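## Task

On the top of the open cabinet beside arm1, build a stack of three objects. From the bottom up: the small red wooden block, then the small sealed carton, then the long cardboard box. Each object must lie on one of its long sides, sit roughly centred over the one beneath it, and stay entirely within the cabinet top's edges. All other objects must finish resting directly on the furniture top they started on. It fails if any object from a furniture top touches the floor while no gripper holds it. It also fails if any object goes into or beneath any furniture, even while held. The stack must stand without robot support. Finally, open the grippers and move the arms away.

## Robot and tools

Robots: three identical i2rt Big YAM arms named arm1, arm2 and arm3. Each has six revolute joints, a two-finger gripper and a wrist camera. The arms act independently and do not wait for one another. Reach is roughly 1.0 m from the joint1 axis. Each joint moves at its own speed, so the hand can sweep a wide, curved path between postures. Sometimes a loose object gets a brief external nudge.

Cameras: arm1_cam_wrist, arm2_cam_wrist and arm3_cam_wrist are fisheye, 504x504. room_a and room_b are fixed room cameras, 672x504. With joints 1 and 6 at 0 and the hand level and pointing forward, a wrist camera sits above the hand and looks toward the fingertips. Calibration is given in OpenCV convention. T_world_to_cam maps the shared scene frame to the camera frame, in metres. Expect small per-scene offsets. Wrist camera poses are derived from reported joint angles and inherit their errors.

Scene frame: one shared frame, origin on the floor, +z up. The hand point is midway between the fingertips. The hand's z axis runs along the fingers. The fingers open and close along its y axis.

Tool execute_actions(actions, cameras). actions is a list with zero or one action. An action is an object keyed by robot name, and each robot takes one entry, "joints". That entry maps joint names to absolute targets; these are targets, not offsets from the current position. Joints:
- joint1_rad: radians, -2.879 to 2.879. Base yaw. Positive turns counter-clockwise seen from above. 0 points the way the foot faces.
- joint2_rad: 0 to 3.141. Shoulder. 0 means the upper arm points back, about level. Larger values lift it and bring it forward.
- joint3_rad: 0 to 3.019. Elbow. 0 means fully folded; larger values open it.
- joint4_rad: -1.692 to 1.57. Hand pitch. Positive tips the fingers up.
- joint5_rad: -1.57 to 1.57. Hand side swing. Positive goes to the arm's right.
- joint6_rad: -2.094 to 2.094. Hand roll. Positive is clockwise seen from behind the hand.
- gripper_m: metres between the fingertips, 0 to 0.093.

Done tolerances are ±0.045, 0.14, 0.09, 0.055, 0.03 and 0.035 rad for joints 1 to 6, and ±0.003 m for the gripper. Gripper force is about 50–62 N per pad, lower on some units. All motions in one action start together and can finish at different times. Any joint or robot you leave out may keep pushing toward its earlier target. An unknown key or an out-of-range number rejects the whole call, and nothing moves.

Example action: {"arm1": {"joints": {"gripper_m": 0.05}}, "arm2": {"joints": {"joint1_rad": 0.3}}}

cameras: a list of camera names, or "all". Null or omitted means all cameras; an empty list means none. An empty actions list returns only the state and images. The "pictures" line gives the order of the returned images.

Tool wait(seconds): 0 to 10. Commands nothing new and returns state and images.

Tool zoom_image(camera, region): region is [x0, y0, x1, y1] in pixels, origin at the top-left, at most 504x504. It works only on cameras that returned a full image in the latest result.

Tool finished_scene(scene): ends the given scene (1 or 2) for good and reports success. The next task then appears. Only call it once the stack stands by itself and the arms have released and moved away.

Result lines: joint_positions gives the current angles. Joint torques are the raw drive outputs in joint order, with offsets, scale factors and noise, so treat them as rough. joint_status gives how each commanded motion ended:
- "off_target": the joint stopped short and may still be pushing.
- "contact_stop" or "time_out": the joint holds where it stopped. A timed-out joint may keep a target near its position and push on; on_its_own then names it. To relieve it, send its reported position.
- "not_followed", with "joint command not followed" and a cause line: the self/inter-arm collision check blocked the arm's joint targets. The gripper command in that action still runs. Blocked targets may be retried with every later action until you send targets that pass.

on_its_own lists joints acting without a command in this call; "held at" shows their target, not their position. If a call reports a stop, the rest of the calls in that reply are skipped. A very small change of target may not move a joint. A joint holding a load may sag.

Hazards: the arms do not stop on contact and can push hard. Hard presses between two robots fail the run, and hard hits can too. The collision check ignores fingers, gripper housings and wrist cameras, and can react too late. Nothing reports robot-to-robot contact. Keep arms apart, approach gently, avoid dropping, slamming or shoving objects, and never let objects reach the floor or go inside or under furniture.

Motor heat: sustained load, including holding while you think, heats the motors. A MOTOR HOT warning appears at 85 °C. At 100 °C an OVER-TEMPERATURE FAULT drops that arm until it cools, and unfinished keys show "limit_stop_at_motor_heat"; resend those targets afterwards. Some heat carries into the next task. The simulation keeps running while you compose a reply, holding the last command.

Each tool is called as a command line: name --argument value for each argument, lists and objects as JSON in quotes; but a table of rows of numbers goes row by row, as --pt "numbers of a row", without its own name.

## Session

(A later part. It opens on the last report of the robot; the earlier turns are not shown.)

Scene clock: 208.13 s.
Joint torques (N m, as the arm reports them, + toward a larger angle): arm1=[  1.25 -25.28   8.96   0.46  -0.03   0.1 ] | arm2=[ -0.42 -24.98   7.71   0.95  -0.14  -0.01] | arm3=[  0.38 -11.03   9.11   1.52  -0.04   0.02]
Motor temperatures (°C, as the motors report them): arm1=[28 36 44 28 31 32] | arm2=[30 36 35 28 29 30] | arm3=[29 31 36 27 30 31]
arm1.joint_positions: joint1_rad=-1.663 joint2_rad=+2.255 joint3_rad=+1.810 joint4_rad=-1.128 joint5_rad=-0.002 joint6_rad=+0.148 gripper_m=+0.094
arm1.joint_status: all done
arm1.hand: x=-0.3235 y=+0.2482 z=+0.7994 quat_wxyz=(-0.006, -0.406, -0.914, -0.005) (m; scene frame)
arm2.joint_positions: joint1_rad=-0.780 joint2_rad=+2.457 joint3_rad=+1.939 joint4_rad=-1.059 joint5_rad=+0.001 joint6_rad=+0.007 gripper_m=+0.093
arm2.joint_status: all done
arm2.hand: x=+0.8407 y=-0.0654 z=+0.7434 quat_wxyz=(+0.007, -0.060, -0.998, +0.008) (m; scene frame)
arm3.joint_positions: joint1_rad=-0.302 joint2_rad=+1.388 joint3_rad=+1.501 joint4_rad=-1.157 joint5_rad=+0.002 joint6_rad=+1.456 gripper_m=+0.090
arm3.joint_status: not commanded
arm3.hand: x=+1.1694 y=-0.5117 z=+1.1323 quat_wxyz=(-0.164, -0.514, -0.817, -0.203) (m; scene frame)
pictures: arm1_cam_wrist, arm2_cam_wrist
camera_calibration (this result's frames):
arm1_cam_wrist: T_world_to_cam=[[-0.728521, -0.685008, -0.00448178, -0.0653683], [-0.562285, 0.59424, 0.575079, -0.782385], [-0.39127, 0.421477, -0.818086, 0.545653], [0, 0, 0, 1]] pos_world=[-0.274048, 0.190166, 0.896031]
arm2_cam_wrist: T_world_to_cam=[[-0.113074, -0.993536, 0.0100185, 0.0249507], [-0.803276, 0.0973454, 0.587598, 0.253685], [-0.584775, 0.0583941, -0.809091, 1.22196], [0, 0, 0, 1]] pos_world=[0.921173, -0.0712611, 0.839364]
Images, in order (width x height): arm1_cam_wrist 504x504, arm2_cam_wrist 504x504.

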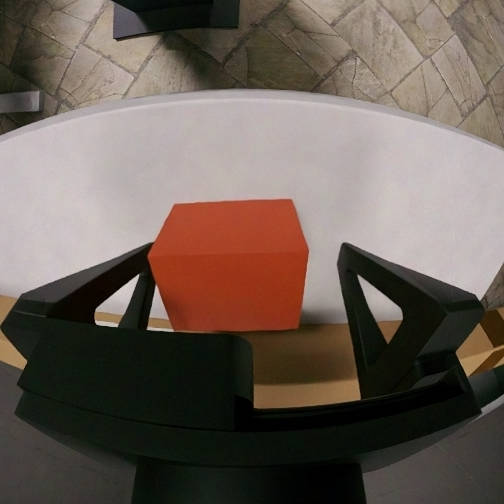

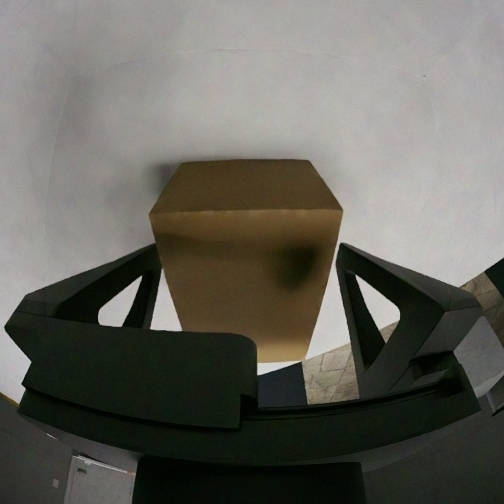

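execute_actions --actions '[{"arm1": {"joints": {"gripper_m": 0.04}}, "arm2": {"joints": {"gripper_m": 0.04}}}]' --cameras '[]'

execute_actions --actions '[{"arm1": {"joints": {"joint2_rad": 1.95}}, "arm2": {"joints": {"joint2_rad": 2.1, "joint3_rad": 1.85, "joint4_rad": -1.2}}}]' --cameras '["arm1_cam_wrist", "arm2_cam_wrist"]'

Scene clock: 211.93 s.
Joint torques (N m, as the arm reports them, + toward a larger angle): arm1=[  1.19 -25.35   8.96   0.45  -0.04   0.11] | arm2=[ -0.71 -25.27   7.88   1.03  -0.19  -0.04] | arm3=[  0.47 -10.74   8.96   1.38  -0.05   0.01]
Motor temperatures (°C, as the motors report them): arm1=[28 36 43 28 31 32] | arm2=[30 36 35 28 29 30] | arm3=[29 31 36 27 30 31]
arm1.joint_positions: joint1_rad=-1.663 joint2_rad=+2.255 joint3_rad=+1.810 joint4_rad=-1.128 joint5_rad=-0.001 joint6_rad=+0.148 gripper_m=+0.059
arm1.joint_status: gripper_m off_target (ended at +0.059, target +0.040)
arm1.hand: x=-0.3234 y=+0.2480 z=+0.7994 quat_wxyz=(-0.007, -0.406, -0.914, -0.005) (m; scene frame)
arm2.joint_positions: joint1_rad=-0.780 joint2_rad=+2.457 joint3_rad=+1.939 joint4_rad=-1.059 joint5_rad=+0.001 joint6_rad=+0.006 gripper_m=+0.059
arm2.joint_status: gripper_m off_target (ended at +0.059, target +0.040)
arm2.hand: x=+0.8408 y=-0.0653 z=+0.7434 quat_wxyz=(+0.007, -0.060, -0.998, +0.008) (m; scene frame)
arm3.joint_positions: joint1_rad=-0.302 joint2_rad=+1.388 joint3_rad=+1.501 joint4_rad=-1.157 joint5_rad=+0.002 joint6_rad=+1.456 gripper_m=+0.090
arm3.joint_status: not commanded
arm3.hand: x=+1.1694 y=-0.5117 z=+1.1323 quat_wxyz=(-0.164, -0.514, -0.817, -0.203) (m; scene frame)
pictures: none
No camera images: the call's "cameras" was empty. Leave "cameras" out to get every camera's image.

Scene clock: 213.57 s.
Joint torques (N m, as the arm reports them, + toward a larger angle): arm1=[  1.12 -24.57  11.34   0.93  -0.05   0.1 ] | arm2=[ -0.18 -21.75   9.61  -0.02  -0.16  -0.02] | arm3=[  0.32 -11.38   9.25   1.51  -0.02  -0.01]
Motor temperatures (°C, as the motors report them): arm1=[28 36 43 28 31 32] | arm2=[30 36 35 28 29 30] | arm3=[29 31 36 27 30 31]
arm1.joint_positions: joint1_rad=-1.663 joint2_rad=+1.968 joint3_rad=+1.797 joint4_rad=-1.127 joint5_rad=-0.001 joint6_rad=+0.148 gripper_m=+0.059
arm1.joint_status: all done
arm1.hand: x=-0.3143 y=+0.2379 z=+0.9806 quat_wxyz=(-0.139, -0.403, -0.904, +0.032) (m; scene frame)
arm2.joint_positions: joint1_rad=-0.780 joint2_rad=+2.097 joint3_rad=+1.840 joint4_rad=-1.184 joint5_rad=+0.001 joint6_rad=+0.006 gripper_m=+0.059
arm2.joint_status: all done
arm2.hand: x=+0.8262 y=-0.0606 z=+0.9438 quat_wxyz=(-0.060, -0.059, -0.996, +0.011) (m; scene frame)
arm3.joint_positions: joint1_rad=-0.302 joint2_rad=+1.388 joint3_rad=+1.501 joint4_rad=-1.157 joint5_rad=+0.002 joint6_rad=+1.456 gripper_m=+0.090
arm3.joint_status: not commanded
arm3.hand: x=+1.1694 y=-0.5117 z=+1.1323 quat_wxyz=(-0.164, -0.514, -0.817, -0.203) (m; scene frame)
pictures: arm1_cam_wrist, arm2_cam_wrist
camera_calibration (this result's frames):
arm1_cam_wrist: T_world_to_cam=[[-0.72601, -0.686568, -0.0391563, -0.0297275], [-0.657368, 0.67616, 0.332678, -0.687096], [-0.20193, 0.267268, -0.942227, 0.919766], [0, 0, 0, 1]] pos_world=[-0.287529, 0.198353, 1.09405]
arm2_cam_wrist: T_world_to_cam=[[-0.111586, -0.993706, 0.00981212, 0.0250056], [-0.875208, 0.102946, 0.472666, 0.292054], [-0.470701, 0.0441551, -0.881187, 1.34832], [0, 0, 0, 1]] pos_world=[0.893054, -0.0647529, 1.04983]
Images, in order (width x height): arm1_cam_wrist 504x504, arm2_cam_wrist 504x504.

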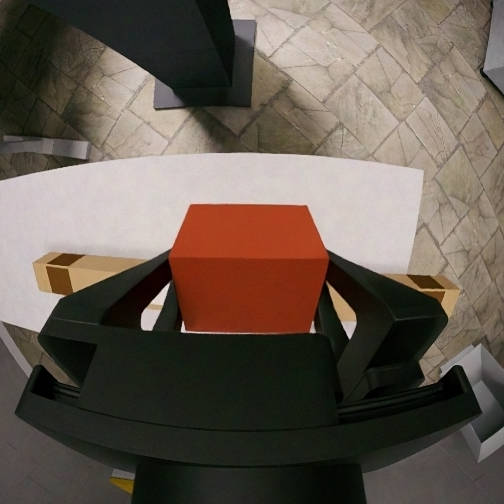

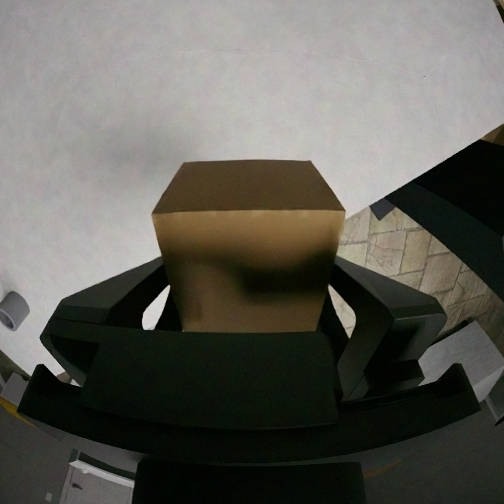

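execute_actions --actions '[{"arm1": {"joints": {"joint1_rad": 1.177, "joint2_rad": 2.015, "joint3_rad": 1.665, "joint4_rad": -1.2, "joint6_rad": -0.21}}, "arm2": {"joints": {"joint1_rad": 2.01, "joint2_rad": 1.955, "joint3_rad": 1.375, "joint4_rad": -0.985, "joint6_rad": 0.385}}}]' --cameras '["arm1_cam_wrist", "arm2_cam_wrist"]'

Scene clock: 230.43 s.
Joint torques (N m, as the arm reports them, + toward a larger angle): arm1=[ -0.38 -25.85   9.54  -0.22  -0.02  -0.11] | arm2=[  0.08 -19.64   6.6    0.6   -0.08   0.12] | arm3=[  0.53 -10.83   9.13   1.36  -0.02   0.  ]
Motor temperatures (°C, as the motors report them): arm1=[28 37 43 28 31 32] | arm2=[31 36 35 28 29 30] | arm3=[29 30 37 27 30 31]
arm1.joint_positions: joint1_rad=+1.183 joint2_rad=+2.044 joint3_rad=+1.654 joint4_rad=-1.193 joint5_rad=-0.002 joint6_rad=-0.199 gripper_m=+0.059
arm1.joint_status: all done
arm1.hand: x=-1.1684 y=+1.1693 z=+0.8612 quat_wxyz=(+0.001, +0.924, -0.382, +0.012) (m; scene frame)
arm2.joint_positions: joint1_rad=+2.020 joint2_rad=+1.966 joint3_rad=+1.390 joint4_rad=-0.991 joint5_rad=-0.002 joint6_rad=+0.378 gripper_m=+0.059
arm2.joint_status: all done
arm2.hand: x=-0.3374 y=+0.2577 z=+0.8673 quat_wxyz=(+0.009, +0.914, -0.405, -0.003) (m; scene frame)
arm3.joint_positions: joint1_rad=-0.302 joint2_rad=+1.388 joint3_rad=+1.501 joint4_rad=-1.157 joint5_rad=+0.002 joint6_rad=+1.456 gripper_m=+0.090
arm3.joint_status: not commanded
arm3.hand: x=+1.1694 y=-0.5117 z=+1.1323 quat_wxyz=(-0.164, -0.514, -0.817, -0.203) (m; scene frame)
pictures: arm1_cam_wrist, arm2_cam_wrist
camera_calibration (this result's frames):
arm1_cam_wrist: T_world_to_cam=[[0.691353, 0.72233, 0.016459, -0.054349], [0.571195, -0.560366, 0.599771, 0.812737], [0.442456, -0.405252, -0.800002, 1.80263], [0, 0, 0, 1]] pos_world=[-1.22424, 1.22521, 0.955544]
arm2_cam_wrist: T_world_to_cam=[[0.735047, 0.677535, -0.025518, 0.0978567], [0.564342, -0.590518, 0.576893, -0.148883], [0.375797, -0.438445, -0.816421, 1.07291], [0, 0, 0, 1]] pos_world=[-0.391106, 0.316194, 0.964336]
Images, in order (width x height): arm1_cam_wrist 504x504, arm2_cam_wrist 504x504.

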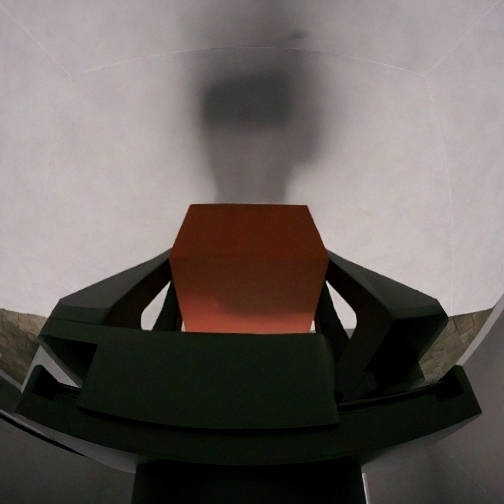

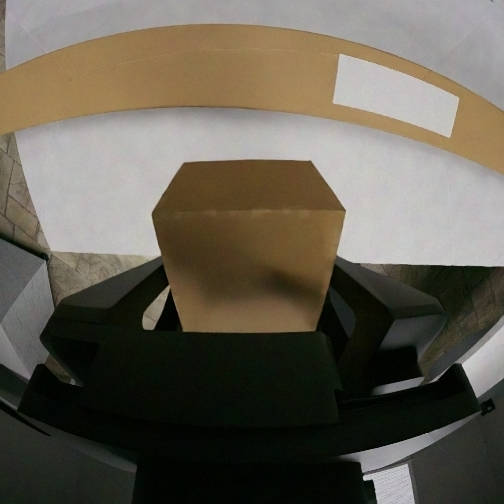

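execute_actions --actions '[{"arm1": {"joints": {"joint2_rad": 2.07, "joint3_rad": 1.617, "joint4_rad": -1.09}}, "arm2": {"joints": {"joint2_rad": 2.08, "joint3_rad": 1.352, "joint4_rad": -0.865}}}]' --cameras '["arm1_cam_wrist", "arm2_cam_wrist"]'

Scene clock: 241.20 s.
Joint torques (N m, as the arm reports them, + toward a larger angle): arm1=[ -0.46 -23.76   9.22   0.51  -0.02  -0.12] | arm2=[ -0.04 -19.5    6.7    0.94  -0.07   0.15] | arm3=[  0.29 -11.04   9.16   1.62  -0.02  -0.02]
Motor temperatures (°C, as the motors report them): arm1=[28 37 43 28 31 32] | arm2=[30 36 34 28 29 30] | arm3=[29 30 37 27 30 31]
arm1.joint_positions: joint1_rad=+1.183 joint2_rad=+2.078 joint3_rad=+1.609 joint4_rad=-1.098 joint5_rad=-0.002 joint6_rad=-0.199 gripper_m=+0.059
arm1.joint_status: all done
arm1.hand: x=-1.1686 y=+1.1706 z=+0.8254 quat_wxyz=(-0.003, +0.924, -0.382, +0.005) (m; scene frame)
arm2.joint_positions: joint1_rad=+2.020 joint2_rad=+2.086 joint3_rad=+1.353 joint4_rad=-0.879 joint5_rad=-0.002 joint6_rad=+0.379 gripper_m=+0.059
arm2.joint_status: all done
arm2.hand: x=-0.3288 y=+0.2521 z=+0.7930 quat_wxyz=(+0.010, +0.914, -0.405, +0.019) (m; scene frame)
arm3.joint_positions: joint1_rad=-0.302 joint2_rad=+1.388 joint3_rad=+1.501 joint4_rad=-1.157 joint5_rad=+0.002 joint6_rad=+1.456 gripper_m=+0.090
arm3.joint_status: not commanded
arm3.hand: x=+1.1694 y=-0.5117 z=+1.1323 quat_wxyz=(-0.164, -0.514, -0.817, -0.203) (m; scene frame)
pictures: arm1_cam_wrist, arm2_cam_wrist
camera_calibration (this result's frames):
arm1_cam_wrist: T_world_to_cam=[[0.69135, 0.722249, 0.0197735, -0.057161], [0.576345, -0.567779, 0.587754, 0.859656], [0.435732, -0.394947, -0.808798, 1.76199], [0, 0, 0, 1]] pos_world=[-1.2237, 1.22527, 0.920963]
arm2_cam_wrist: T_world_to_cam=[[0.735496, 0.677467, -0.00918794, 0.0806373], [0.540544, -0.578562, 0.610801, -0.151919], [0.408481, -0.454208, -0.791731, 1.00169], [0, 0, 0, 1]] pos_world=[-0.386361, 0.312452, 0.886601]
Images, in order (width x height): arm1_cam_wrist 504x504, arm2_cam_wrist 504x504.

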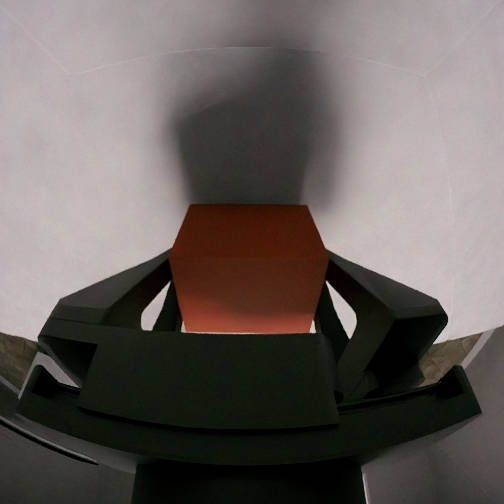

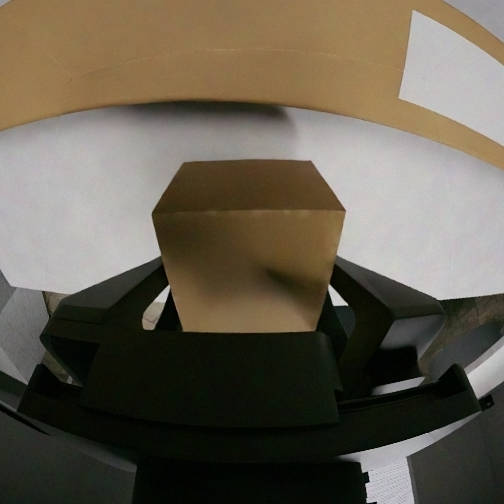

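execute_actions --actions '[{"arm1": {"joints": {"joint2_rad": 2.105, "joint3_rad": 1.605, "joint4_rad": -1.07}}, "arm2": {"joints": {"joint2_rad": 2.125, "joint4_rad": -0.825}}}]' --cameras '[]'

Scene clock: 248.37 s.
Joint torques (N m, as the arm reports them, + toward a larger angle): arm1=[ -0.43 -22.27   8.25   0.41  -0.04  -0.11] | arm2=[  0.28 -17.33   6.61   0.8   -0.12   0.13] | arm3=[  0.19 -11.4    9.11   1.37  -0.04  -0.01]
Motor temperatures (°C, as the motors report them): arm1=[28 37 42 28 31 32] | arm2=[30 36 34 28 29 30] | arm3=[29 30 37 27 30 31]
arm1.joint_positions: joint1_rad=+1.183 joint2_rad=+2.092 joint3_rad=+1.604 joint4_rad=-1.076 joint5_rad=-0.002 joint6_rad=-0.199 gripper_m=+0.059
arm1.joint_status: all done
arm1.hand: x=-1.1690 y=+1.1725 z=+0.8155 quat_wxyz=(-0.005, +0.924, -0.382, +0.004) (m; scene frame)
arm2.joint_positions: joint1_rad=+2.020 joint2_rad=+2.102 joint3_rad=+1.353 joint4_rad=-0.839 joint5_rad=-0.001 joint6_rad=+0.379 gripper_m=+0.059
arm2.joint_status: all done
arm2.hand: x=-0.3347 y=+0.2550 z=+0.7841 quat_wxyz=(+0.009, +0.914, -0.405, +0.007) (m; scene frame)
arm3.joint_positions: joint1_rad=-0.302 joint2_rad=+1.388 joint3_rad=+1.501 joint4_rad=-1.157 joint5_rad=+0.002 joint6_rad=+1.456 gripper_m=+0.090
arm3.joint_status: not commanded
arm3.hand: x=+1.1694 y=-0.5117 z=+1.1323 quat_wxyz=(-0.164, -0.514, -0.817, -0.203) (m; scene frame)
pictures: none
No camera images: the call's "cameras" was empty. Leave "cameras" out to get every camera's image.

execute_actions --actions '[{"arm1": {"joints": {"joint3_rad": 1.585}}, "arm2": {"joints": {"joint2_rad": 2.145}}}]' --cameras '[]'

Scene clock: 251.20 s.
Joint torques (N m, as the arm reports them, + toward a larger angle): arm1=[ -0.37 -22.26   6.76   0.23  -0.04  -0.12] | arm2=[ -0.27 -15.68   6.7    0.93  -0.11   0.11] | arm3=[  0.67 -10.87   9.23   1.52  -0.03  -0.02]
Motor temperatures (°C, as the motors report them): arm1=[28 37 42 28 31 32] | arm2=[30 36 34 28 29 30] | arm3=[29 30 37 27 30 31]
arm1.joint_positions: joint1_rad=+1.183 joint2_rad=+2.092 joint3_rad=+1.601 joint4_rad=-1.073 joint5_rad=-0.002 joint6_rad=-0.199 gripper_m=+0.059
arm1.joint_status: all done
arm1.hand: x=-1.1687 y=+1.1720 z=+0.8148 quat_wxyz=(-0.005, +0.924, -0.382, +0.004) (m; scene frame)
arm2.joint_positions: joint1_rad=+2.020 joint2_rad=+2.102 joint3_rad=+1.353 joint4_rad=-0.839 joint5_rad=-0.001 joint6_rad=+0.379 gripper_m=+0.059
arm2.joint_status: all done
arm2.hand: x=-0.3346 y=+0.2549 z=+0.7839 quat_wxyz=(+0.009, +0.914, -0.405, +0.007) (m; scene frame)
arm3.joint_positions: joint1_rad=-0.302 joint2_rad=+1.388 joint3_rad=+1.501 joint4_rad=-1.157 joint5_rad=+0.002 joint6_rad=+1.456 gripper_m=+0.090
arm3.joint_status: not commanded
arm3.hand: x=+1.1694 y=-0.5117 z=+1.1323 quat_wxyz=(-0.164, -0.514, -0.817, -0.203) (m; scene frame)
pictures: none
No camera images: the call's "cameras" was empty. Leave "cameras" out to get every camera's image.

execute_actions --actions '[{"arm1": {"joints": {"joint2_rad": 2.092, "joint3_rad": 1.605, "gripper_m": 0.09}}, "arm2": {"joints": {"joint2_rad": 2.102, "gripper_m": 0.09}}}]' --cameras '["arm1_cam_wrist", "arm2_cam_wrist"]'

execute_actions --actions '[{"arm1": {"joints": {"joint2_rad": 1.8}}, "arm2": {"joints": {"joint2_rad": 1.85}}}]' --cameras '["arm1_cam_wrist"]'

Scene clock: 254.30 s.
Joint torques (N m, as the arm reports them, + toward a larger angle): arm1=[ -0.15 -23.61   8.54   0.24  -0.04  -0.11] | arm2=[ -0.21 -19.32   6.68   0.82  -0.13   0.11] | arm3=[  0.54 -11.31   8.96   1.49  -0.04  -0.01]
Motor temperatures (°C, as the motors report them): arm1=[28 37 42 28 31 32] | arm2=[30 36 34 28 29 30] | arm3=[29 30 37 27 30 31]
arm1.joint_positions: joint1_rad=+1.183 joint2_rad=+2.091 joint3_rad=+1.600 joint4_rad=-1.072 joint5_rad=-0.002 joint6_rad=-0.199 gripper_m=+0.090
arm1.joint_status: all done
arm1.hand: x=-1.1686 y=+1.1719 z=+0.8148 quat_wxyz=(-0.005, +0.924, -0.382, +0.004) (m; scene frame)
arm2.joint_positions: joint1_rad=+2.020 joint2_rad=+2.102 joint3_rad=+1.353 joint4_rad=-0.839 joint5_rad=-0.001 joint6_rad=+0.379 gripper_m=+0.090
arm2.joint_status: all done
arm2.hand: x=-0.3347 y=+0.2550 z=+0.7841 quat_wxyz=(+0.009, +0.914, -0.405, +0.007) (m; scene frame)
arm3.joint_positions: joint1_rad=-0.302 joint2_rad=+1.388 joint3_rad=+1.501 joint4_rad=-1.157 joint5_rad=+0.002 joint6_rad=+1.456 gripper_m=+0.090
arm3.joint_status: not commanded
arm3.hand: x=+1.1694 y=-0.5117 z=+1.1323 quat_wxyz=(-0.164, -0.514, -0.817, -0.203) (m; scene frame)
pictures: arm1_cam_wrist, arm2_cam_wrist
camera_calibration (this result's frames):
arm1_cam_wrist: T_world_to_cam=[[0.691616, 0.721948, 0.0214365, -0.0585999], [0.577154, -0.570262, 0.584546, 0.873097], [0.434236, -0.391909, -0.811077, 1.75044], [0, 0, 0, 1]] pos_world=[-1.22349, 1.22621, 0.910632]
arm2_cam_wrist: T_world_to_cam=[[0.735992, 0.676773, -0.0171806, 0.0895477], [0.552651, -0.585964, 0.592641, -0.12151], [0.391016, -0.445673, -0.805284, 1.00097], [0, 0, 0, 1]] pos_world=[-0.390149, 0.314302, 0.879617]
Images, in order (width x height): arm1_cam_wrist 504x504, arm2_cam_wrist 504x504.

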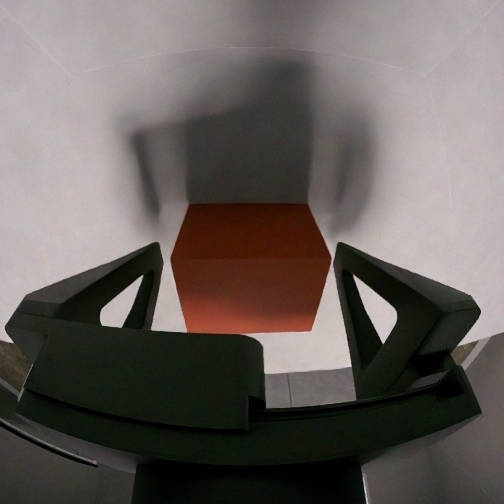

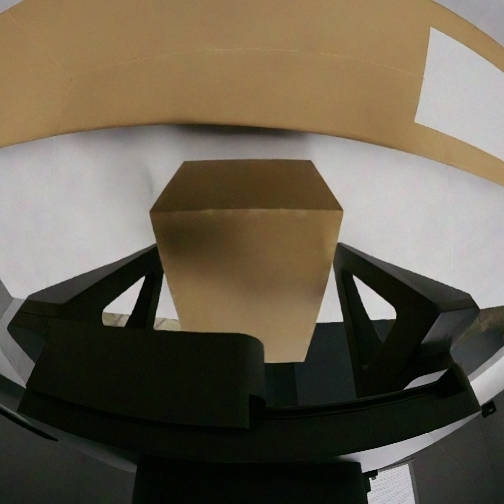

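Scene clock: 255.77 s.
Joint torques (N m, as the arm reports them, + toward a larger angle): arm1=[ -0.35 -21.73  11.14   0.71  -0.05  -0.11] | arm2=[ -0.05 -16.39   8.19   1.36  -0.12   0.08] | arm3=[  0.83 -11.13   9.06   1.51   0.02   0.  ]
Motor temperatures (°C, as the motors report them): arm1=[28 37 42 28 31 32] | arm2=[30 36 34 28 29 30] | arm3=[29 30 37 27 30 31]
arm1.joint_positions: joint1_rad=+1.183 joint2_rad=+1.808 joint3_rad=+1.587 joint4_rad=-1.072 joint5_rad=-0.002 joint6_rad=-0.199 gripper_m=+0.090
arm1.joint_status: all done
arm1.hand: x=-1.1764 y=+1.1794 z=+0.9780 quat_wxyz=(-0.080, +0.916, -0.378, -0.108) (m; scene frame)
arm2.joint_positions: joint1_rad=+2.020 joint2_rad=+1.833 joint3_rad=+1.353 joint4_rad=-0.839 joint5_rad=-0.001 joint6_rad=+0.379 gripper_m=+0.090
arm2.joint_status: all done
arm2.hand: x=-0.3674 y=+0.2737 z=+0.9314 quat_wxyz=(+0.004, +0.906, -0.403, -0.127) (m; scene frame)
arm3.joint_positions: joint1_rad=-0.302 joint2_rad=+1.388 joint3_rad=+1.501 joint4_rad=-1.157 joint5_rad=+0.002 joint6_rad=+1.456 gripper_m=+0.090
arm3.joint_status: not commanded
arm3.hand: x=+1.1694 y=-0.5117 z=+1.1323 quat_wxyz=(-0.164, -0.514, -0.817, -0.203) (m; scene frame)
pictures: arm1_cam_wrist
camera_calibration (this result's frames):
arm1_cam_wrist: T_world_to_cam=[[0.696445, 0.713217, 0.0792786, -0.102738], [0.650109, -0.673851, 0.351117, 1.22277], [0.303845, -0.192994, -0.932969, 1.62037], [0, 0, 0, 1]] pos_world=[-1.21573, 1.20996, 1.09057]
Images, in order (width x height): arm1_cam_wrist 504x504.

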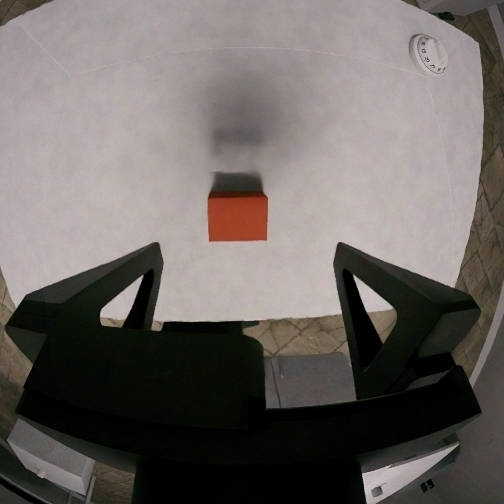

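execute_actions --actions '[{"arm1": {"joints": {"joint1_rad": -1.655, "joint2_rad": 2.14, "joint3_rad": 1.93, "joint4_rad": -1.345, "joint6_rad": 0.16, "gripper_m": 0.093}}, "arm2": {"joints": {"joint1_rad": 0.6, "joint2_rad": 0.9, "joint3_rad": 1.2}}}]' --cameras '["arm1_cam_wrist"]'

Scene clock: 266.13 s.
Joint torques (N m, as the arm reports them, + toward a larger angle): arm1=[  1.   -27.35  11.24  -0.2   -0.15   0.1 ] | arm2=[ 0.26 -3.84  9.77  2.14 -0.25  0.06] | arm3=[  0.27 -11.12   9.17   1.4   -0.04   0.04]
Motor temperatures (°C, as the motors report them): arm1=[28 37 42 28 31 32] | arm2=[30 35 35 28 29 30] | arm3=[29 30 37 27 30 31]
arm1.joint_positions: joint1_rad=-1.655 joint2_rad=+2.163 joint3_rad=+1.905 joint4_rad=-1.338 joint5_rad=+0.002 joint6_rad=+0.149 gripper_m=+0.093
arm1.joint_status: all done
arm1.hand: x=-0.3258 y=+0.2551 z=+0.8919 quat_wxyz=(+0.005, -0.403, -0.915, -0.006) (m; scene frame)
arm2.joint_positions: joint1_rad=+0.605 joint2_rad=+0.891 joint3_rad=+1.201 joint4_rad=-0.832 joint5_rad=+0.003 joint6_rad=+0.380 gripper_m=+0.090
arm2.joint_status: all done
arm2.hand: x=+0.2849 y=+0.4163 z=+1.3208 quat_wxyz=(-0.334, +0.373, -0.786, -0.363) (m; scene frame)
arm3.joint_positions: joint1_rad=-0.302 joint2_rad=+1.388 joint3_rad=+1.501 joint4_rad=-1.157 joint5_rad=+0.002 joint6_rad=+1.456 gripper_m=+0.090
arm3.joint_status: not commanded
arm3.hand: x=+1.1694 y=-0.5117 z=+1.1323 quat_wxyz=(-0.164, -0.514, -0.817, -0.203) (m; scene frame)
pictures: arm1_cam_wrist
camera_calibration (this result's frames):
arm1_cam_wrist: T_world_to_cam=[[-0.723121, -0.690719, 0.00194858, -0.0644449], [-0.555298, 0.58302, 0.59307, -0.851971], [-0.410781, 0.427779, -0.805148, 0.598], [0, 0, 0, 1]] pos_world=[-0.274052, 0.196391, 0.986883]
Images, in order (width x height): arm1_cam_wrist 504x504.

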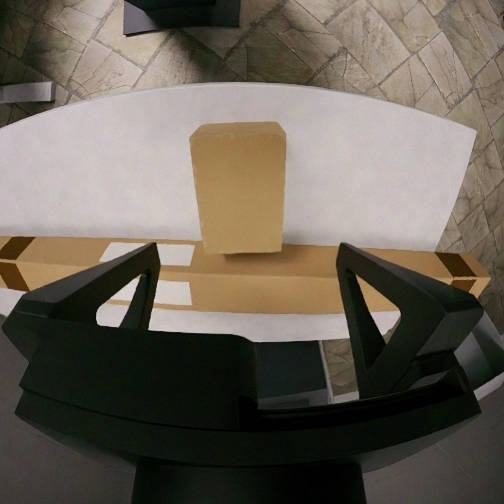

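execute_actions --actions '[{"arm1": {"joints": {"joint2_rad": 2.245, "joint3_rad": 1.80, "joint4_rad": -1.12}}}]' --cameras '["arm1_cam_wrist"]'

execute_actions --actions '[{"arm1": {"joints": {"gripper_m": 0.04}}}]' --cameras '[]'

execute_actions --actions '[{"arm1": {"joints": {"joint2_rad": 1.98}}}]' --cameras '["arm1_cam_wrist"]'

Scene clock: 272.87 s.
Joint torques (N m, as the arm reports them, + toward a larger angle): arm1=[  1.27 -26.53   9.31   0.47  -0.04   0.09] | arm2=[-0.1  -3.62  9.86  2.14 -0.22  0.05] | arm3=[  0.87 -10.97   9.18   1.48  -0.01   0.04]
Motor temperatures (°C, as the motors report them): arm1=[28 37 43 28 31 32] | arm2=[30 35 35 28 29 30] | arm3=[29 30 37 27 30 31]
arm1.joint_positions: joint1_rad=-1.658 joint2_rad=+2.255 joint3_rad=+1.788 joint4_rad=-1.128 joint5_rad=-0.001 joint6_rad=+0.150 gripper_m=+0.093
arm1.joint_status: all done
arm1.hand: x=-0.3279 y=+0.2566 z=+0.7918 quat_wxyz=(+0.004, -0.404, -0.915, -0.008) (m; scene frame)
arm2.joint_positions: joint1_rad=+0.605 joint2_rad=+0.891 joint3_rad=+1.201 joint4_rad=-0.832 joint5_rad=+0.003 joint6_rad=+0.380 gripper_m=+0.090
arm2.joint_status: not commanded
arm2.hand: x=+0.2849 y=+0.4163 z=+1.3208 quat_wxyz=(-0.334, +0.373, -0.786, -0.363) (m; scene frame)
arm3.joint_positions: joint1_rad=-0.302 joint2_rad=+1.388 joint3_rad=+1.501 joint4_rad=-1.157 joint5_rad=+0.002 joint6_rad=+1.456 gripper_m=+0.090
arm3.joint_status: not commanded
arm3.hand: x=+1.1694 y=-0.5117 z=+1.1323 quat_wxyz=(-0.164, -0.514, -0.817, -0.203) (m; scene frame)
pictures: arm1_cam_wrist
camera_calibration (this result's frames):
arm1_cam_wrist: T_world_to_cam=[[-0.725524, -0.688196, -0.00124276, -0.0635931], [-0.554922, 0.58395, 0.592506, -0.794326], [-0.407035, 0.430567, -0.805565, 0.516734], [0, 0, 0, 1]] pos_world=[-0.276598, 0.197594, 0.886827]
Images, in order (width x height): arm1_cam_wrist 504x504.

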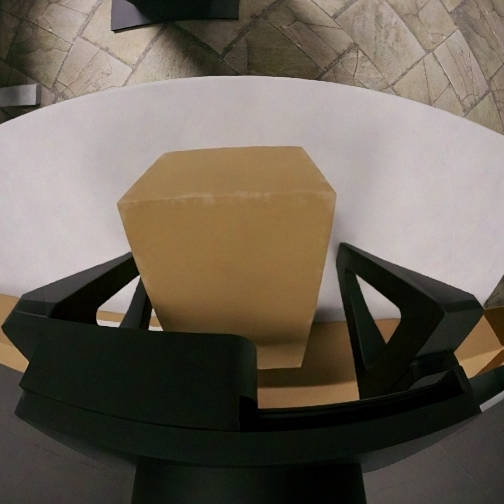

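Scene clock: 273.47 s.
Joint torques (N m, as the arm reports them, + toward a larger angle): arm1=[  1.37 -26.41   9.44   0.41  -0.07   0.08] | arm2=[ 0.   -3.78  9.83  2.19 -0.25  0.07] | arm3=[  0.57 -11.33   9.21   1.5   -0.03   0.02]
Motor temperatures (°C, as the motors report them): arm1=[28 37 43 28 31 32] | arm2=[30 35 35 28 29 30] | arm3=[29 30 37 27 30 31]
arm1.joint_positions: joint1_rad=-1.658 joint2_rad=+2.255 joint3_rad=+1.788 joint4_rad=-1.127 joint5_rad=-0.001 joint6_rad=+0.150 gripper_m=+0.059
arm1.joint_status: gripper_m off_target (ended at +0.059, target +0.040)
arm1.hand: x=-0.3278 y=+0.2565 z=+0.7918 quat_wxyz=(+0.004, -0.404, -0.915, -0.007) (m; scene frame)
arm2.joint_positions: joint1_rad=+0.605 joint2_rad=+0.891 joint3_rad=+1.201 joint4_rad=-0.832 joint5_rad=+0.003 joint6_rad=+0.380 gripper_m=+0.090
arm2.joint_status: not commanded
arm2.hand: x=+0.2849 y=+0.4163 z=+1.3208 quat_wxyz=(-0.334, +0.373, -0.786, -0.363) (m; scene frame)
arm3.joint_positions: joint1_rad=-0.302 joint2_rad=+1.388 joint3_rad=+1.501 joint4_rad=-1.157 joint5_rad=+0.002 joint6_rad=+1.456 gripper_m=+0.090
arm3.joint_status: not commanded
arm3.hand: x=+1.1694 y=-0.5117 z=+1.1323 quat_wxyz=(-0.164, -0.514, -0.817, -0.203) (m; scene frame)
pictures: none
No camera images: the call's "cameras" was empty. Leave "cameras" out to get every camera's image.

Scene clock: 275.07 s.
Joint torques (N m, as the arm reports them, + toward a larger angle): arm1=[  0.99 -24.91  11.47   0.84  -0.05   0.08] | arm2=[ 0.45 -3.83  9.76  2.17 -0.25  0.07] | arm3=[  0.73 -11.32   9.04   1.49   0.    -0.01]
Motor temperatures (°C, as the motors report them): arm1=[28 37 43 28 31 32] | arm2=[30 35 35 28 29 30] | arm3=[29 30 37 27 30 31]
arm1.joint_positions: joint1_rad=-1.658 joint2_rad=+1.997 joint3_rad=+1.778 joint4_rad=-1.127 joint5_rad=-0.001 joint6_rad=+0.150 gripper_m=+0.059
arm1.joint_status: all done
arm1.hand: x=-0.3159 y=+0.2445 z=+0.9532 quat_wxyz=(-0.116, -0.402, -0.908, +0.025) (m; scene frame)
arm2.joint_positions: joint1_rad=+0.605 joint2_rad=+0.891 joint3_rad=+1.201 joint4_rad=-0.832 joint5_rad=+0.003 joint6_rad=+0.380 gripper_m=+0.090
arm2.joint_status: not commanded
arm2.hand: x=+0.2849 y=+0.4163 z=+1.3208 quat_wxyz=(-0.334, +0.373, -0.786, -0.363) (m; scene frame)
arm3.joint_positions: joint1_rad=-0.302 joint2_rad=+1.388 joint3_rad=+1.501 joint4_rad=-1.157 joint5_rad=+0.002 joint6_rad=+1.456 gripper_m=+0.090
arm3.joint_status: not commanded
arm3.hand: x=+1.1694 y=-0.5117 z=+1.1323 quat_wxyz=(-0.164, -0.514, -0.817, -0.203) (m; scene frame)
pictures: arm1_cam_wrist
camera_calibration (this result's frames):
arm1_cam_wrist: T_world_to_cam=[[-0.724395, -0.688591, -0.0330824, -0.0322339], [-0.646955, 0.66245, 0.377636, -0.719694], [-0.238122, 0.294961, -0.925363, 0.857604], [0, 0, 0, 1]] pos_world=[-0.284745, 0.201606, 1.06431]
Images, in order (width x height): arm1_cam_wrist 504x504.

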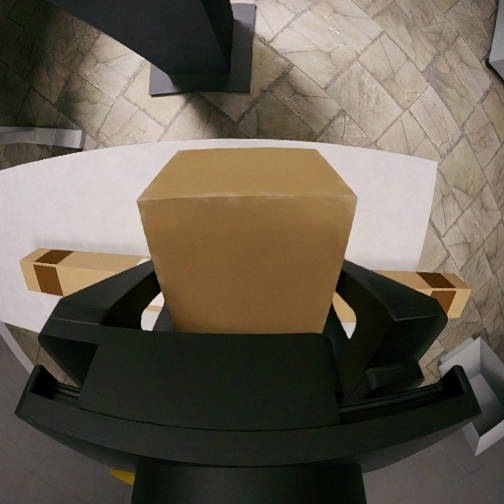

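execute_actions --actions '[{"arm1": {"joints": {"joint1_rad": 1.187, "joint2_rad": 1.99, "joint3_rad": 1.68, "joint4_rad": -1.235, "joint6_rad": 1.395}}}]' --cameras '["arm1_cam_wrist"]'

Scene clock: 284.20 s.
Joint torques (N m, as the arm reports them, + toward a larger angle): arm1=[ -0.64 -24.6    9.97  -0.22   0.09   0.13] | arm2=[ 0.59 -3.76  9.81  2.11 -0.26  0.05] | arm3=[  0.48 -11.58   9.11   1.37   0.01  -0.02]
Motor temperatures (°C, as the motors report them): arm1=[28 37 43 28 31 32] | arm2=[30 34 36 28 29 30] | arm3=[29 30 37 27 30 31]
arm1.joint_positions: joint1_rad=+1.194 joint2_rad=+2.010 joint3_rad=+1.666 joint4_rad=-1.229 joint5_rad=-0.003 joint6_rad=+1.382 gripper_m=+0.059
arm1.joint_status: all done
arm1.hand: x=-1.1729 y=+1.1643 z=+0.8848 quat_wxyz=(-0.007, +0.384, -0.923, +0.004) (m; scene frame)
arm2.joint_positions: joint1_rad=+0.605 joint2_rad=+0.891 joint3_rad=+1.201 joint4_rad=-0.832 joint5_rad=+0.003 joint6_rad=+0.380 gripper_m=+0.090
arm2.joint_status: not commanded
arm2.hand: x=+0.2849 y=+0.4163 z=+1.3208 quat_wxyz=(-0.334, +0.373, -0.786, -0.363) (m; scene frame)
arm3.joint_positions: joint1_rad=-0.302 joint2_rad=+1.388 joint3_rad=+1.501 joint4_rad=-1.157 joint5_rad=+0.002 joint6_rad=+1.456 gripper_m=+0.090
arm3.joint_status: not commanded
arm3.hand: x=+1.1694 y=-0.5117 z=+1.1323 quat_wxyz=(-0.164, -0.514, -0.817, -0.203) (m; scene frame)
pictures: arm1_cam_wrist
camera_calibration (this result's frames):
arm1_cam_wrist: T_world_to_cam=[[0.722433, -0.691059, 0.0229851, 1.62832], [-0.575294, -0.582308, 0.574416, -0.498444], [-0.383571, -0.428201, -0.81824, 0.895503], [0, 0, 0, 1]] pos_world=[-1.11962, 1.21847, 0.981624]
Images, in order (width x height): arm1_cam_wrist 504x504.

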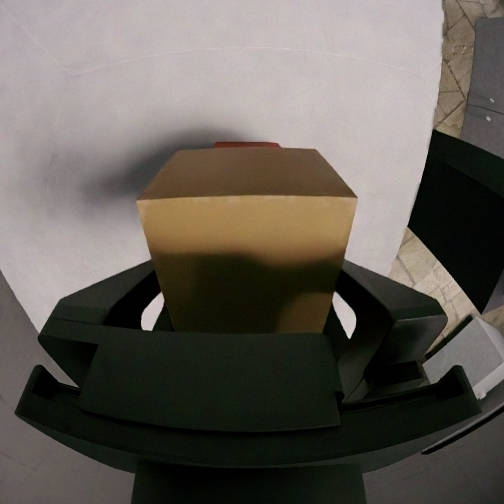

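execute_actions --actions '[{"arm1": {"joints": {"joint1_rad": 1.178, "joint2_rad": 2.04, "joint3_rad": 1.636, "joint4_rad": -1.145}}}]' --cameras '[]'

execute_actions --actions '[{"arm1": {"joints": {"joint3_rad": 1.61}}}]' --cameras '[]'

Scene clock: 291.10 s.
Joint torques (N m, as the arm reports them, + toward a larger angle): arm1=[ -0.75 -23.56   9.08   0.36   0.12   0.12] | arm2=[ 0.27 -3.96  9.73  2.18 -0.25  0.06] | arm3=[  0.29 -11.52   9.11   1.46   0.     0.04]
Motor temperatures (°C, as the motors report them): arm1=[28 37 43 28 31 32] | arm2=[30 34 36 28 29 30] | arm3=[29 30 37 27 30 31]
arm1.joint_positions: joint1_rad=+1.189 joint2_rad=+2.041 joint3_rad=+1.629 joint4_rad=-1.153 joint5_rad=-0.003 joint6_rad=+1.382 gripper_m=+0.059
arm1.joint_status: all done
arm1.hand: x=-1.1713 y=+1.1680 z=+0.8543 quat_wxyz=(-0.006, +0.381, -0.924, +0.000) (m; scene frame)
arm2.joint_positions: joint1_rad=+0.605 joint2_rad=+0.891 joint3_rad=+1.201 joint4_rad=-0.832 joint5_rad=+0.003 joint6_rad=+0.380 gripper_m=+0.090
arm2.joint_status: not commanded
arm2.hand: x=+0.2849 y=+0.4163 z=+1.3208 quat_wxyz=(-0.334, +0.373, -0.786, -0.363) (m; scene frame)
arm3.joint_positions: joint1_rad=-0.302 joint2_rad=+1.388 joint3_rad=+1.501 joint4_rad=-1.157 joint5_rad=+0.002 joint6_rad=+1.456 gripper_m=+0.090
arm3.joint_status: not commanded
arm3.hand: x=+1.1694 y=-0.5117 z=+1.1323 quat_wxyz=(-0.164, -0.514, -0.817, -0.203) (m; scene frame)
pictures: none
No camera images: the call's "cameras" was empty. Leave "cameras" out to get every camera's image.

Scene clock: 291.63 s.
Joint torques (N m, as the arm reports them, + toward a larger angle): arm1=[ -0.84 -22.82   7.43   0.17   0.1    0.11] | arm2=[ 0.09 -3.82  9.81  2.04 -0.17  0.07] | arm3=[  0.56 -10.95   9.14   1.41  -0.03   0.01]
Motor temperatures (°C, as the motors report them): arm1=[28 37 43 28 31 32] | arm2=[30 34 36 28 29 30] | arm3=[29 30 37 27 30 31]
arm1.joint_positions: joint1_rad=+1.189 joint2_rad=+2.038 joint3_rad=+1.621 joint4_rad=-1.148 joint5_rad=-0.003 joint6_rad=+1.383 gripper_m=+0.059
arm1.joint_status: all done
arm1.hand: x=-1.1703 y=+1.1665 z=+0.8529 quat_wxyz=(-0.006, +0.381, -0.925, +0.000) (m; scene frame)
arm2.joint_positions: joint1_rad=+0.605 joint2_rad=+0.891 joint3_rad=+1.201 joint4_rad=-0.832 joint5_rad=+0.003 joint6_rad=+0.380 gripper_m=+0.090
arm2.joint_status: not commanded
arm2.hand: x=+0.2849 y=+0.4163 z=+1.3208 quat_wxyz=(-0.334, +0.373, -0.786, -0.363) (m; scene frame)
arm3.joint_positions: joint1_rad=-0.302 joint2_rad=+1.388 joint3_rad=+1.501 joint4_rad=-1.157 joint5_rad=+0.002 joint6_rad=+1.456 gripper_m=+0.090
arm3.joint_status: not commanded
arm3.hand: x=+1.1694 y=-0.5117 z=+1.1323 quat_wxyz=(-0.164, -0.514, -0.817, -0.203) (m; scene frame)
pictures: none
No camera images: the call's "cameras" was empty. Leave "cameras" out to get every camera's image.

Contact at z≈0.853. Release and lift.

execute_actions --actions '[{"arm1": {"joints": {"joint3_rad": 1.625, "gripper_m": 0.09}}}]' --cameras '[]'

execute_actions --actions '[{"arm1": {"joints": {"joint2_rad": 1.8, "joint3_rad": 1.66, "joint4_rad": -1.38}}}]' --cameras '["arm1_cam_wrist"]'

Scene clock: 295.03 s.
Joint torques (N m, as the arm reports them, + toward a larger angle): arm1=[ -0.59 -22.65   8.7    0.16   0.09   0.11] | arm2=[ 0.05 -3.78  9.78  2.12 -0.25  0.08] | arm3=[  0.74 -11.24   9.15   1.41  -0.01  -0.01]
Motor temperatures (°C, as the motors report them): arm1=[28 37 42 28 31 32] | arm2=[30 34 36 28 29 30] | arm3=[29 30 37 27 30 31]
arm1.joint_positions: joint1_rad=+1.189 joint2_rad=+2.039 joint3_rad=+1.620 joint4_rad=-1.148 joint5_rad=-0.003 joint6_rad=+1.383 gripper_m=+0.090
arm1.joint_status: all done
arm1.hand: x=-1.1700 y=+1.1660 z=+0.8520 quat_wxyz=(-0.006, +0.381, -0.925, +0.001) (m; scene frame)
arm2.joint_positions: joint1_rad=+0.605 joint2_rad=+0.891 joint3_rad=+1.201 joint4_rad=-0.832 joint5_rad=+0.003 joint6_rad=+0.380 gripper_m=+0.090
arm2.joint_status: not commanded
arm2.hand: x=+0.2849 y=+0.4163 z=+1.3208 quat_wxyz=(-0.334, +0.373, -0.786, -0.363) (m; scene frame)
arm3.joint_positions: joint1_rad=-0.302 joint2_rad=+1.388 joint3_rad=+1.501 joint4_rad=-1.157 joint5_rad=+0.002 joint6_rad=+1.456 gripper_m=+0.090
arm3.joint_status: not commanded
arm3.hand: x=+1.1694 y=-0.5117 z=+1.1323 quat_wxyz=(-0.164, -0.514, -0.817, -0.203) (m; scene frame)
pictures: none
No camera images: the call's "cameras" was empty. Leave "cameras" out to get every camera's image.

Scene clock: 296.40 s.
Joint torques (N m, as the arm reports them, + toward a larger angle): arm1=[ -0.74 -20.03  11.01  -0.13   0.07   0.11] | arm2=[ 0.25 -3.39  9.78  2.2  -0.19  0.07] | arm3=[  0.83 -11.58   9.19   1.45  -0.04   0.01]
Motor temperatures (°C, as the motors report them): arm1=[28 37 42 28 31 32] | arm2=[30 34 36 28 29 30] | arm3=[29 30 37 27 30 31]
arm1.joint_positions: joint1_rad=+1.189 joint2_rad=+1.803 joint3_rad=+1.639 joint4_rad=-1.374 joint5_rad=-0.002 joint6_rad=+1.383 gripper_m=+0.090
arm1.joint_status: all done
arm1.hand: x=-1.1480 y=+1.1301 z=+0.9914 quat_wxyz=(-0.003, +0.381, -0.925, -0.013) (m; scene frame)
arm2.joint_positions: joint1_rad=+0.605 joint2_rad=+0.891 joint3_rad=+1.201 joint4_rad=-0.832 joint5_rad=+0.003 joint6_rad=+0.380 gripper_m=+0.090
arm2.joint_status: not commanded
arm2.hand: x=+0.2849 y=+0.4163 z=+1.3208 quat_wxyz=(-0.334, +0.373, -0.786, -0.363) (m; scene frame)
arm3.joint_positions: joint1_rad=-0.302 joint2_rad=+1.388 joint3_rad=+1.501 joint4_rad=-1.157 joint5_rad=+0.002 joint6_rad=+1.456 gripper_m=+0.090
arm3.joint_status: not commanded
arm3.hand: x=+1.1694 y=-0.5117 z=+1.1323 quat_wxyz=(-0.164, -0.514, -0.817, -0.203) (m; scene frame)
pictures: arm1_cam_wrist
camera_calibration (this result's frames):
arm1_cam_wrist: T_world_to_cam=[[0.718395, -0.695523, -0.0124646, 1.61983], [-0.567361, -0.596198, 0.568022, -0.534067], [-0.402504, -0.400992, -0.822919, 0.929794], [0, 0, 0, 1]] pos_world=[-1.09244, 1.18106, 1.0887]
Images, in order (width x height): arm1_cam_wrist 504x504.

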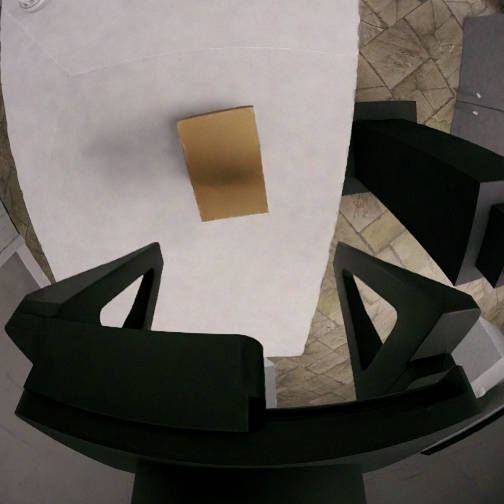

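zoom_image --camera "arm1_cam_wrist" --region '[140, 70, 310, 250]'

execute_actions --actions '[]' --cameras '["room_a", "room_b"]'

Region (140, 70, 310, 250) of arm1_cam_wrist's 504x504 image, scaled by 2.800, with more detail than that image has.

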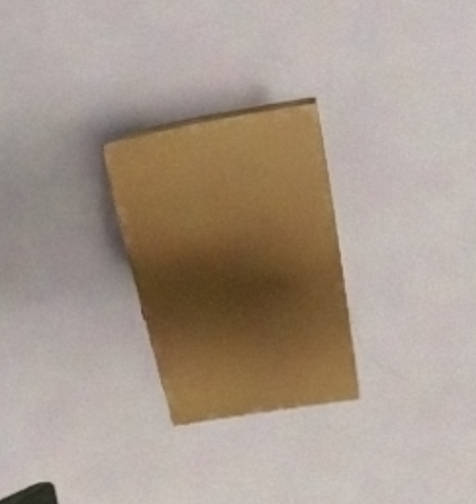

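Scene clock: 304.83 s.
Joint torques (N m, as the arm reports them, + toward a larger angle): arm1=[ -0.78 -20.65  11.05  -0.16   0.07   0.11] | arm2=[ 0.17 -3.59  9.87  2.12 -0.24  0.1 ] | arm3=[  1.07 -10.92   9.31   1.52  -0.03   0.01]
Motor temperatures (°C, as the motors report them): arm1=[28 37 43 28 31 32] | arm2=[30 34 36 28 29 30] | arm3=[29 30 37 27 30 31]
arm1.joint_positions: joint1_rad=+1.189 joint2_rad=+1.803 joint3_rad=+1.639 joint4_rad=-1.374 joint5_rad=-0.002 joint6_rad=+1.383 gripper_m=+0.090
arm1.joint_status: all done
arm1.hand: x=-1.1480 y=+1.1301 z=+0.9914 quat_wxyz=(-0.003, +0.381, -0.925, -0.013) (m; scene frame)
arm2.joint_positions: joint1_rad=+0.605 joint2_rad=+0.891 joint3_rad=+1.201 joint4_rad=-0.832 joint5_rad=+0.003 joint6_rad=+0.380 gripper_m=+0.090
arm2.joint_status: not commanded
arm2.hand: x=+0.2849 y=+0.4163 z=+1.3208 quat_wxyz=(-0.334, +0.373, -0.786, -0.363) (m; scene frame)
arm3.joint_positions: joint1_rad=-0.302 joint2_rad=+1.388 joint3_rad=+1.501 joint4_rad=-1.157 joint5_rad=+0.002 joint6_rad=+1.456 gripper_m=+0.090
arm3.joint_status: not commanded
arm3.hand: x=+1.1694 y=-0.5117 z=+1.1323 quat_wxyz=(-0.164, -0.514, -0.817, -0.203) (m; scene frame)
pictures: room_a, room_b
Images, in order (width x height): room_a 672x504, room_b 672x504.

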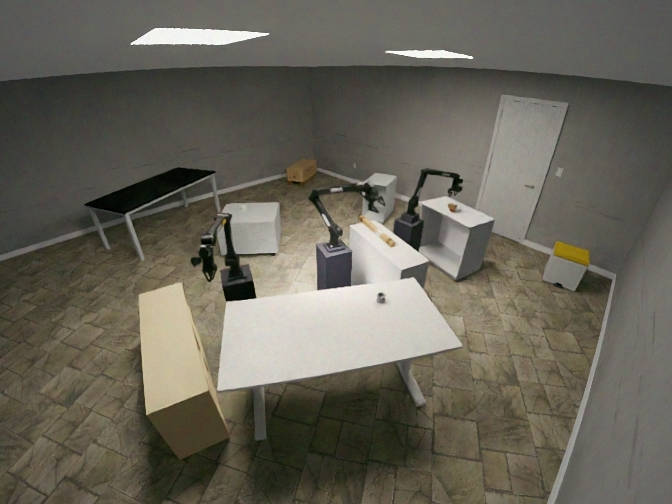

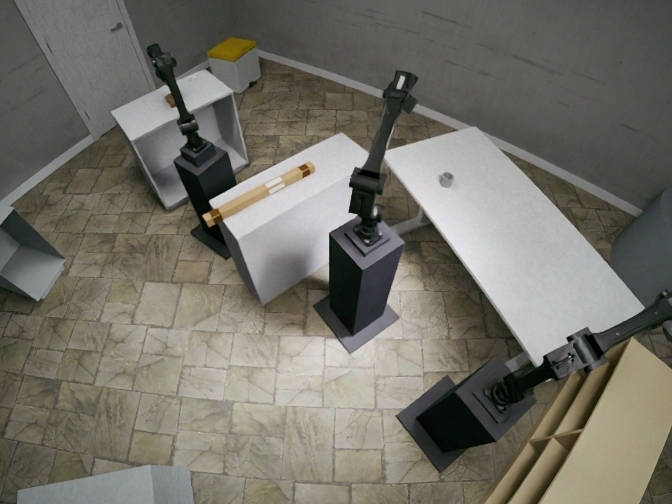

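execute_actions --actions '[]'

Scene clock: 317.83 s.
Joint torques (N m, as the arm reports them, + toward a larger angle): arm1=[ -0.75 -20.63  11.06  -0.16   0.07   0.11] | arm2=[ 0.26 -3.85  9.76  2.18 -0.24  0.05] | arm3=[  0.22 -10.94   9.02   1.44  -0.04   0.01]
Motor temperatures (°C, as the motors report them): arm1=[28 37 43 28 31 32] | arm2=[30 33 36 28 29 30] | arm3=[29 30 37 27 30 31]
arm1.joint_positions: joint1_rad=+1.189 joint2_rad=+1.803 joint3_rad=+1.639 joint4_rad=-1.374 joint5_rad=-0.002 joint6_rad=+1.383 gripper_m=+0.090
arm1.joint_status: all done
arm1.hand: x=-1.1480 y=+1.1301 z=+0.9914 quat_wxyz=(-0.003, +0.381, -0.925, -0.013) (m; scene frame)
arm2.joint_positions: joint1_rad=+0.605 joint2_rad=+0.891 joint3_rad=+1.201 joint4_rad=-0.832 joint5_rad=+0.003 joint6_rad=+0.380 gripper_m=+0.090
arm2.joint_status: not commanded
arm2.hand: x=+0.2849 y=+0.4163 z=+1.3208 quat_wxyz=(-0.334, +0.373, -0.786, -0.363) (m; scene frame)
arm3.joint_positions: joint1_rad=-0.302 joint2_rad=+1.388 joint3_rad=+1.501 joint4_rad=-1.157 joint5_rad=+0.002 joint6_rad=+1.456 gripper_m=+0.090
arm3.joint_status: not commanded
arm3.hand: x=+1.1694 y=-0.5117 z=+1.1323 quat_wxyz=(-0.164, -0.514, -0.817, -0.203) (m; scene frame)
pictures: arm1_cam_wrist, arm2_cam_wrist, arm3_cam_wrist, room_a, room_b
camera_calibration (this result's frames):
arm1_cam_wrist: T_world_to_cam=[[0.718395, -0.695523, -0.0124646, 1.61983], [-0.567361, -0.596198, 0.568022, -0.534067], [-0.402504, -0.400992, -0.822919, 0.929794], [0, 0, 0, 1]] pos_world=[-1.09244, 1.18106, 1.0887]
arm2_cam_wrist: T_world_to_cam=[[0.834404, -0.449654, -0.318718, 0.372721], [-0.545207, -0.758115, -0.357786, 0.952325], [-0.0807451, 0.472306, -0.877729, 1.11079], [0, 0, 0, 1]] pos_world=[0.297904, 0.364937, 1.43449]
arm3_cam_wrist: T_world_to_cam=[[-0.771355, -0.397056, -0.497351, 1.26266], [-0.621969, 0.635848, 0.457004, 0.536521], [0.134784, 0.661849, -0.73742, 1.14226], [0, 0, 0, 1]] pos_world=[1.1537, -0.595806, 1.22512]
Images, in order (width x height): arm1_cam_wrist 504x504, arm2_cam_wrist 504x504, arm3_cam_wrist 504x504, room_a 672x504, room_b 672x504.

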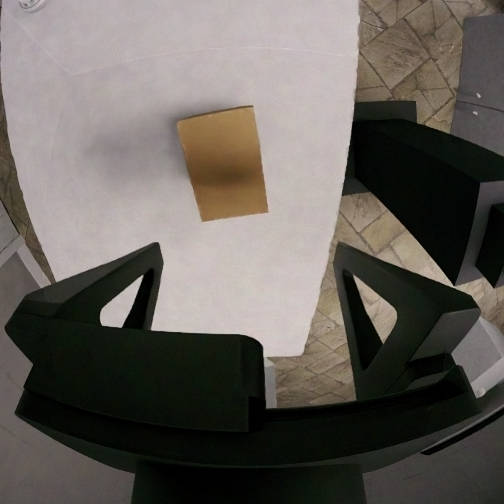

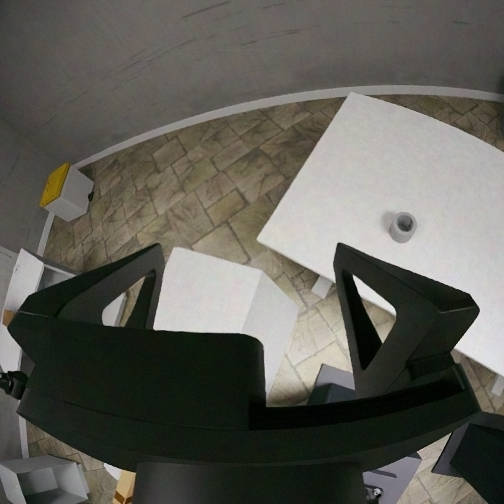

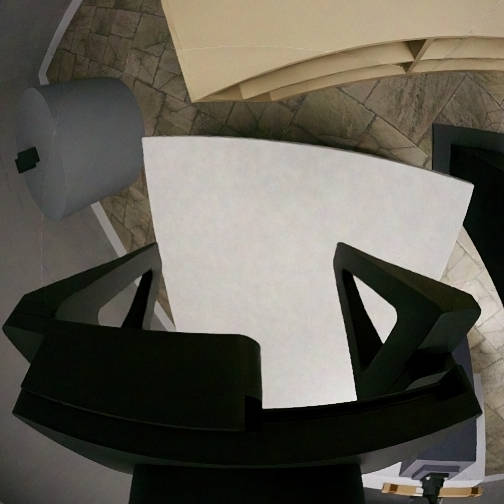

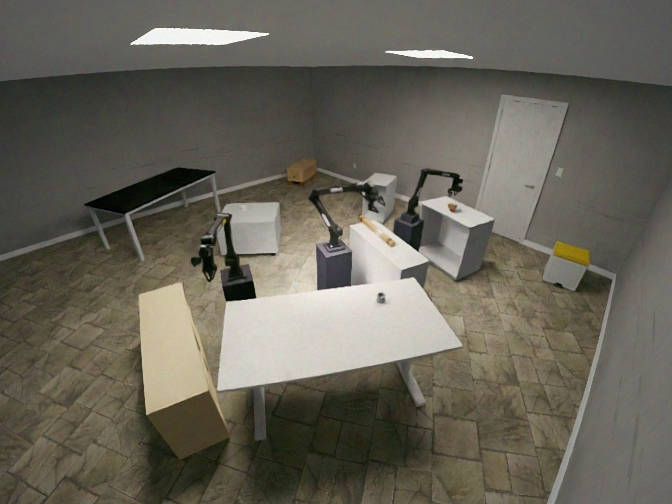

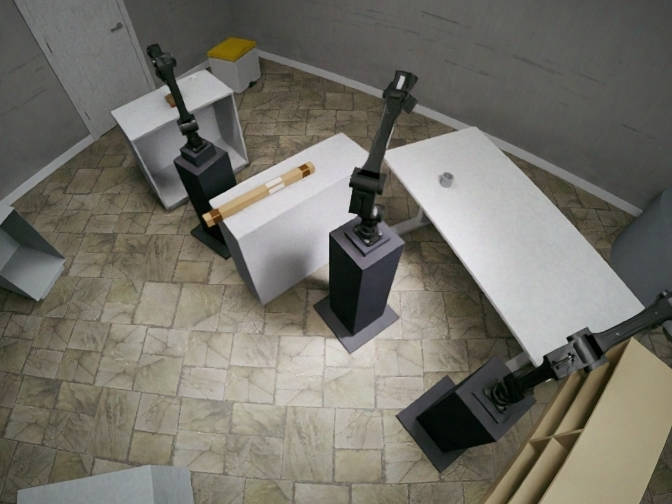

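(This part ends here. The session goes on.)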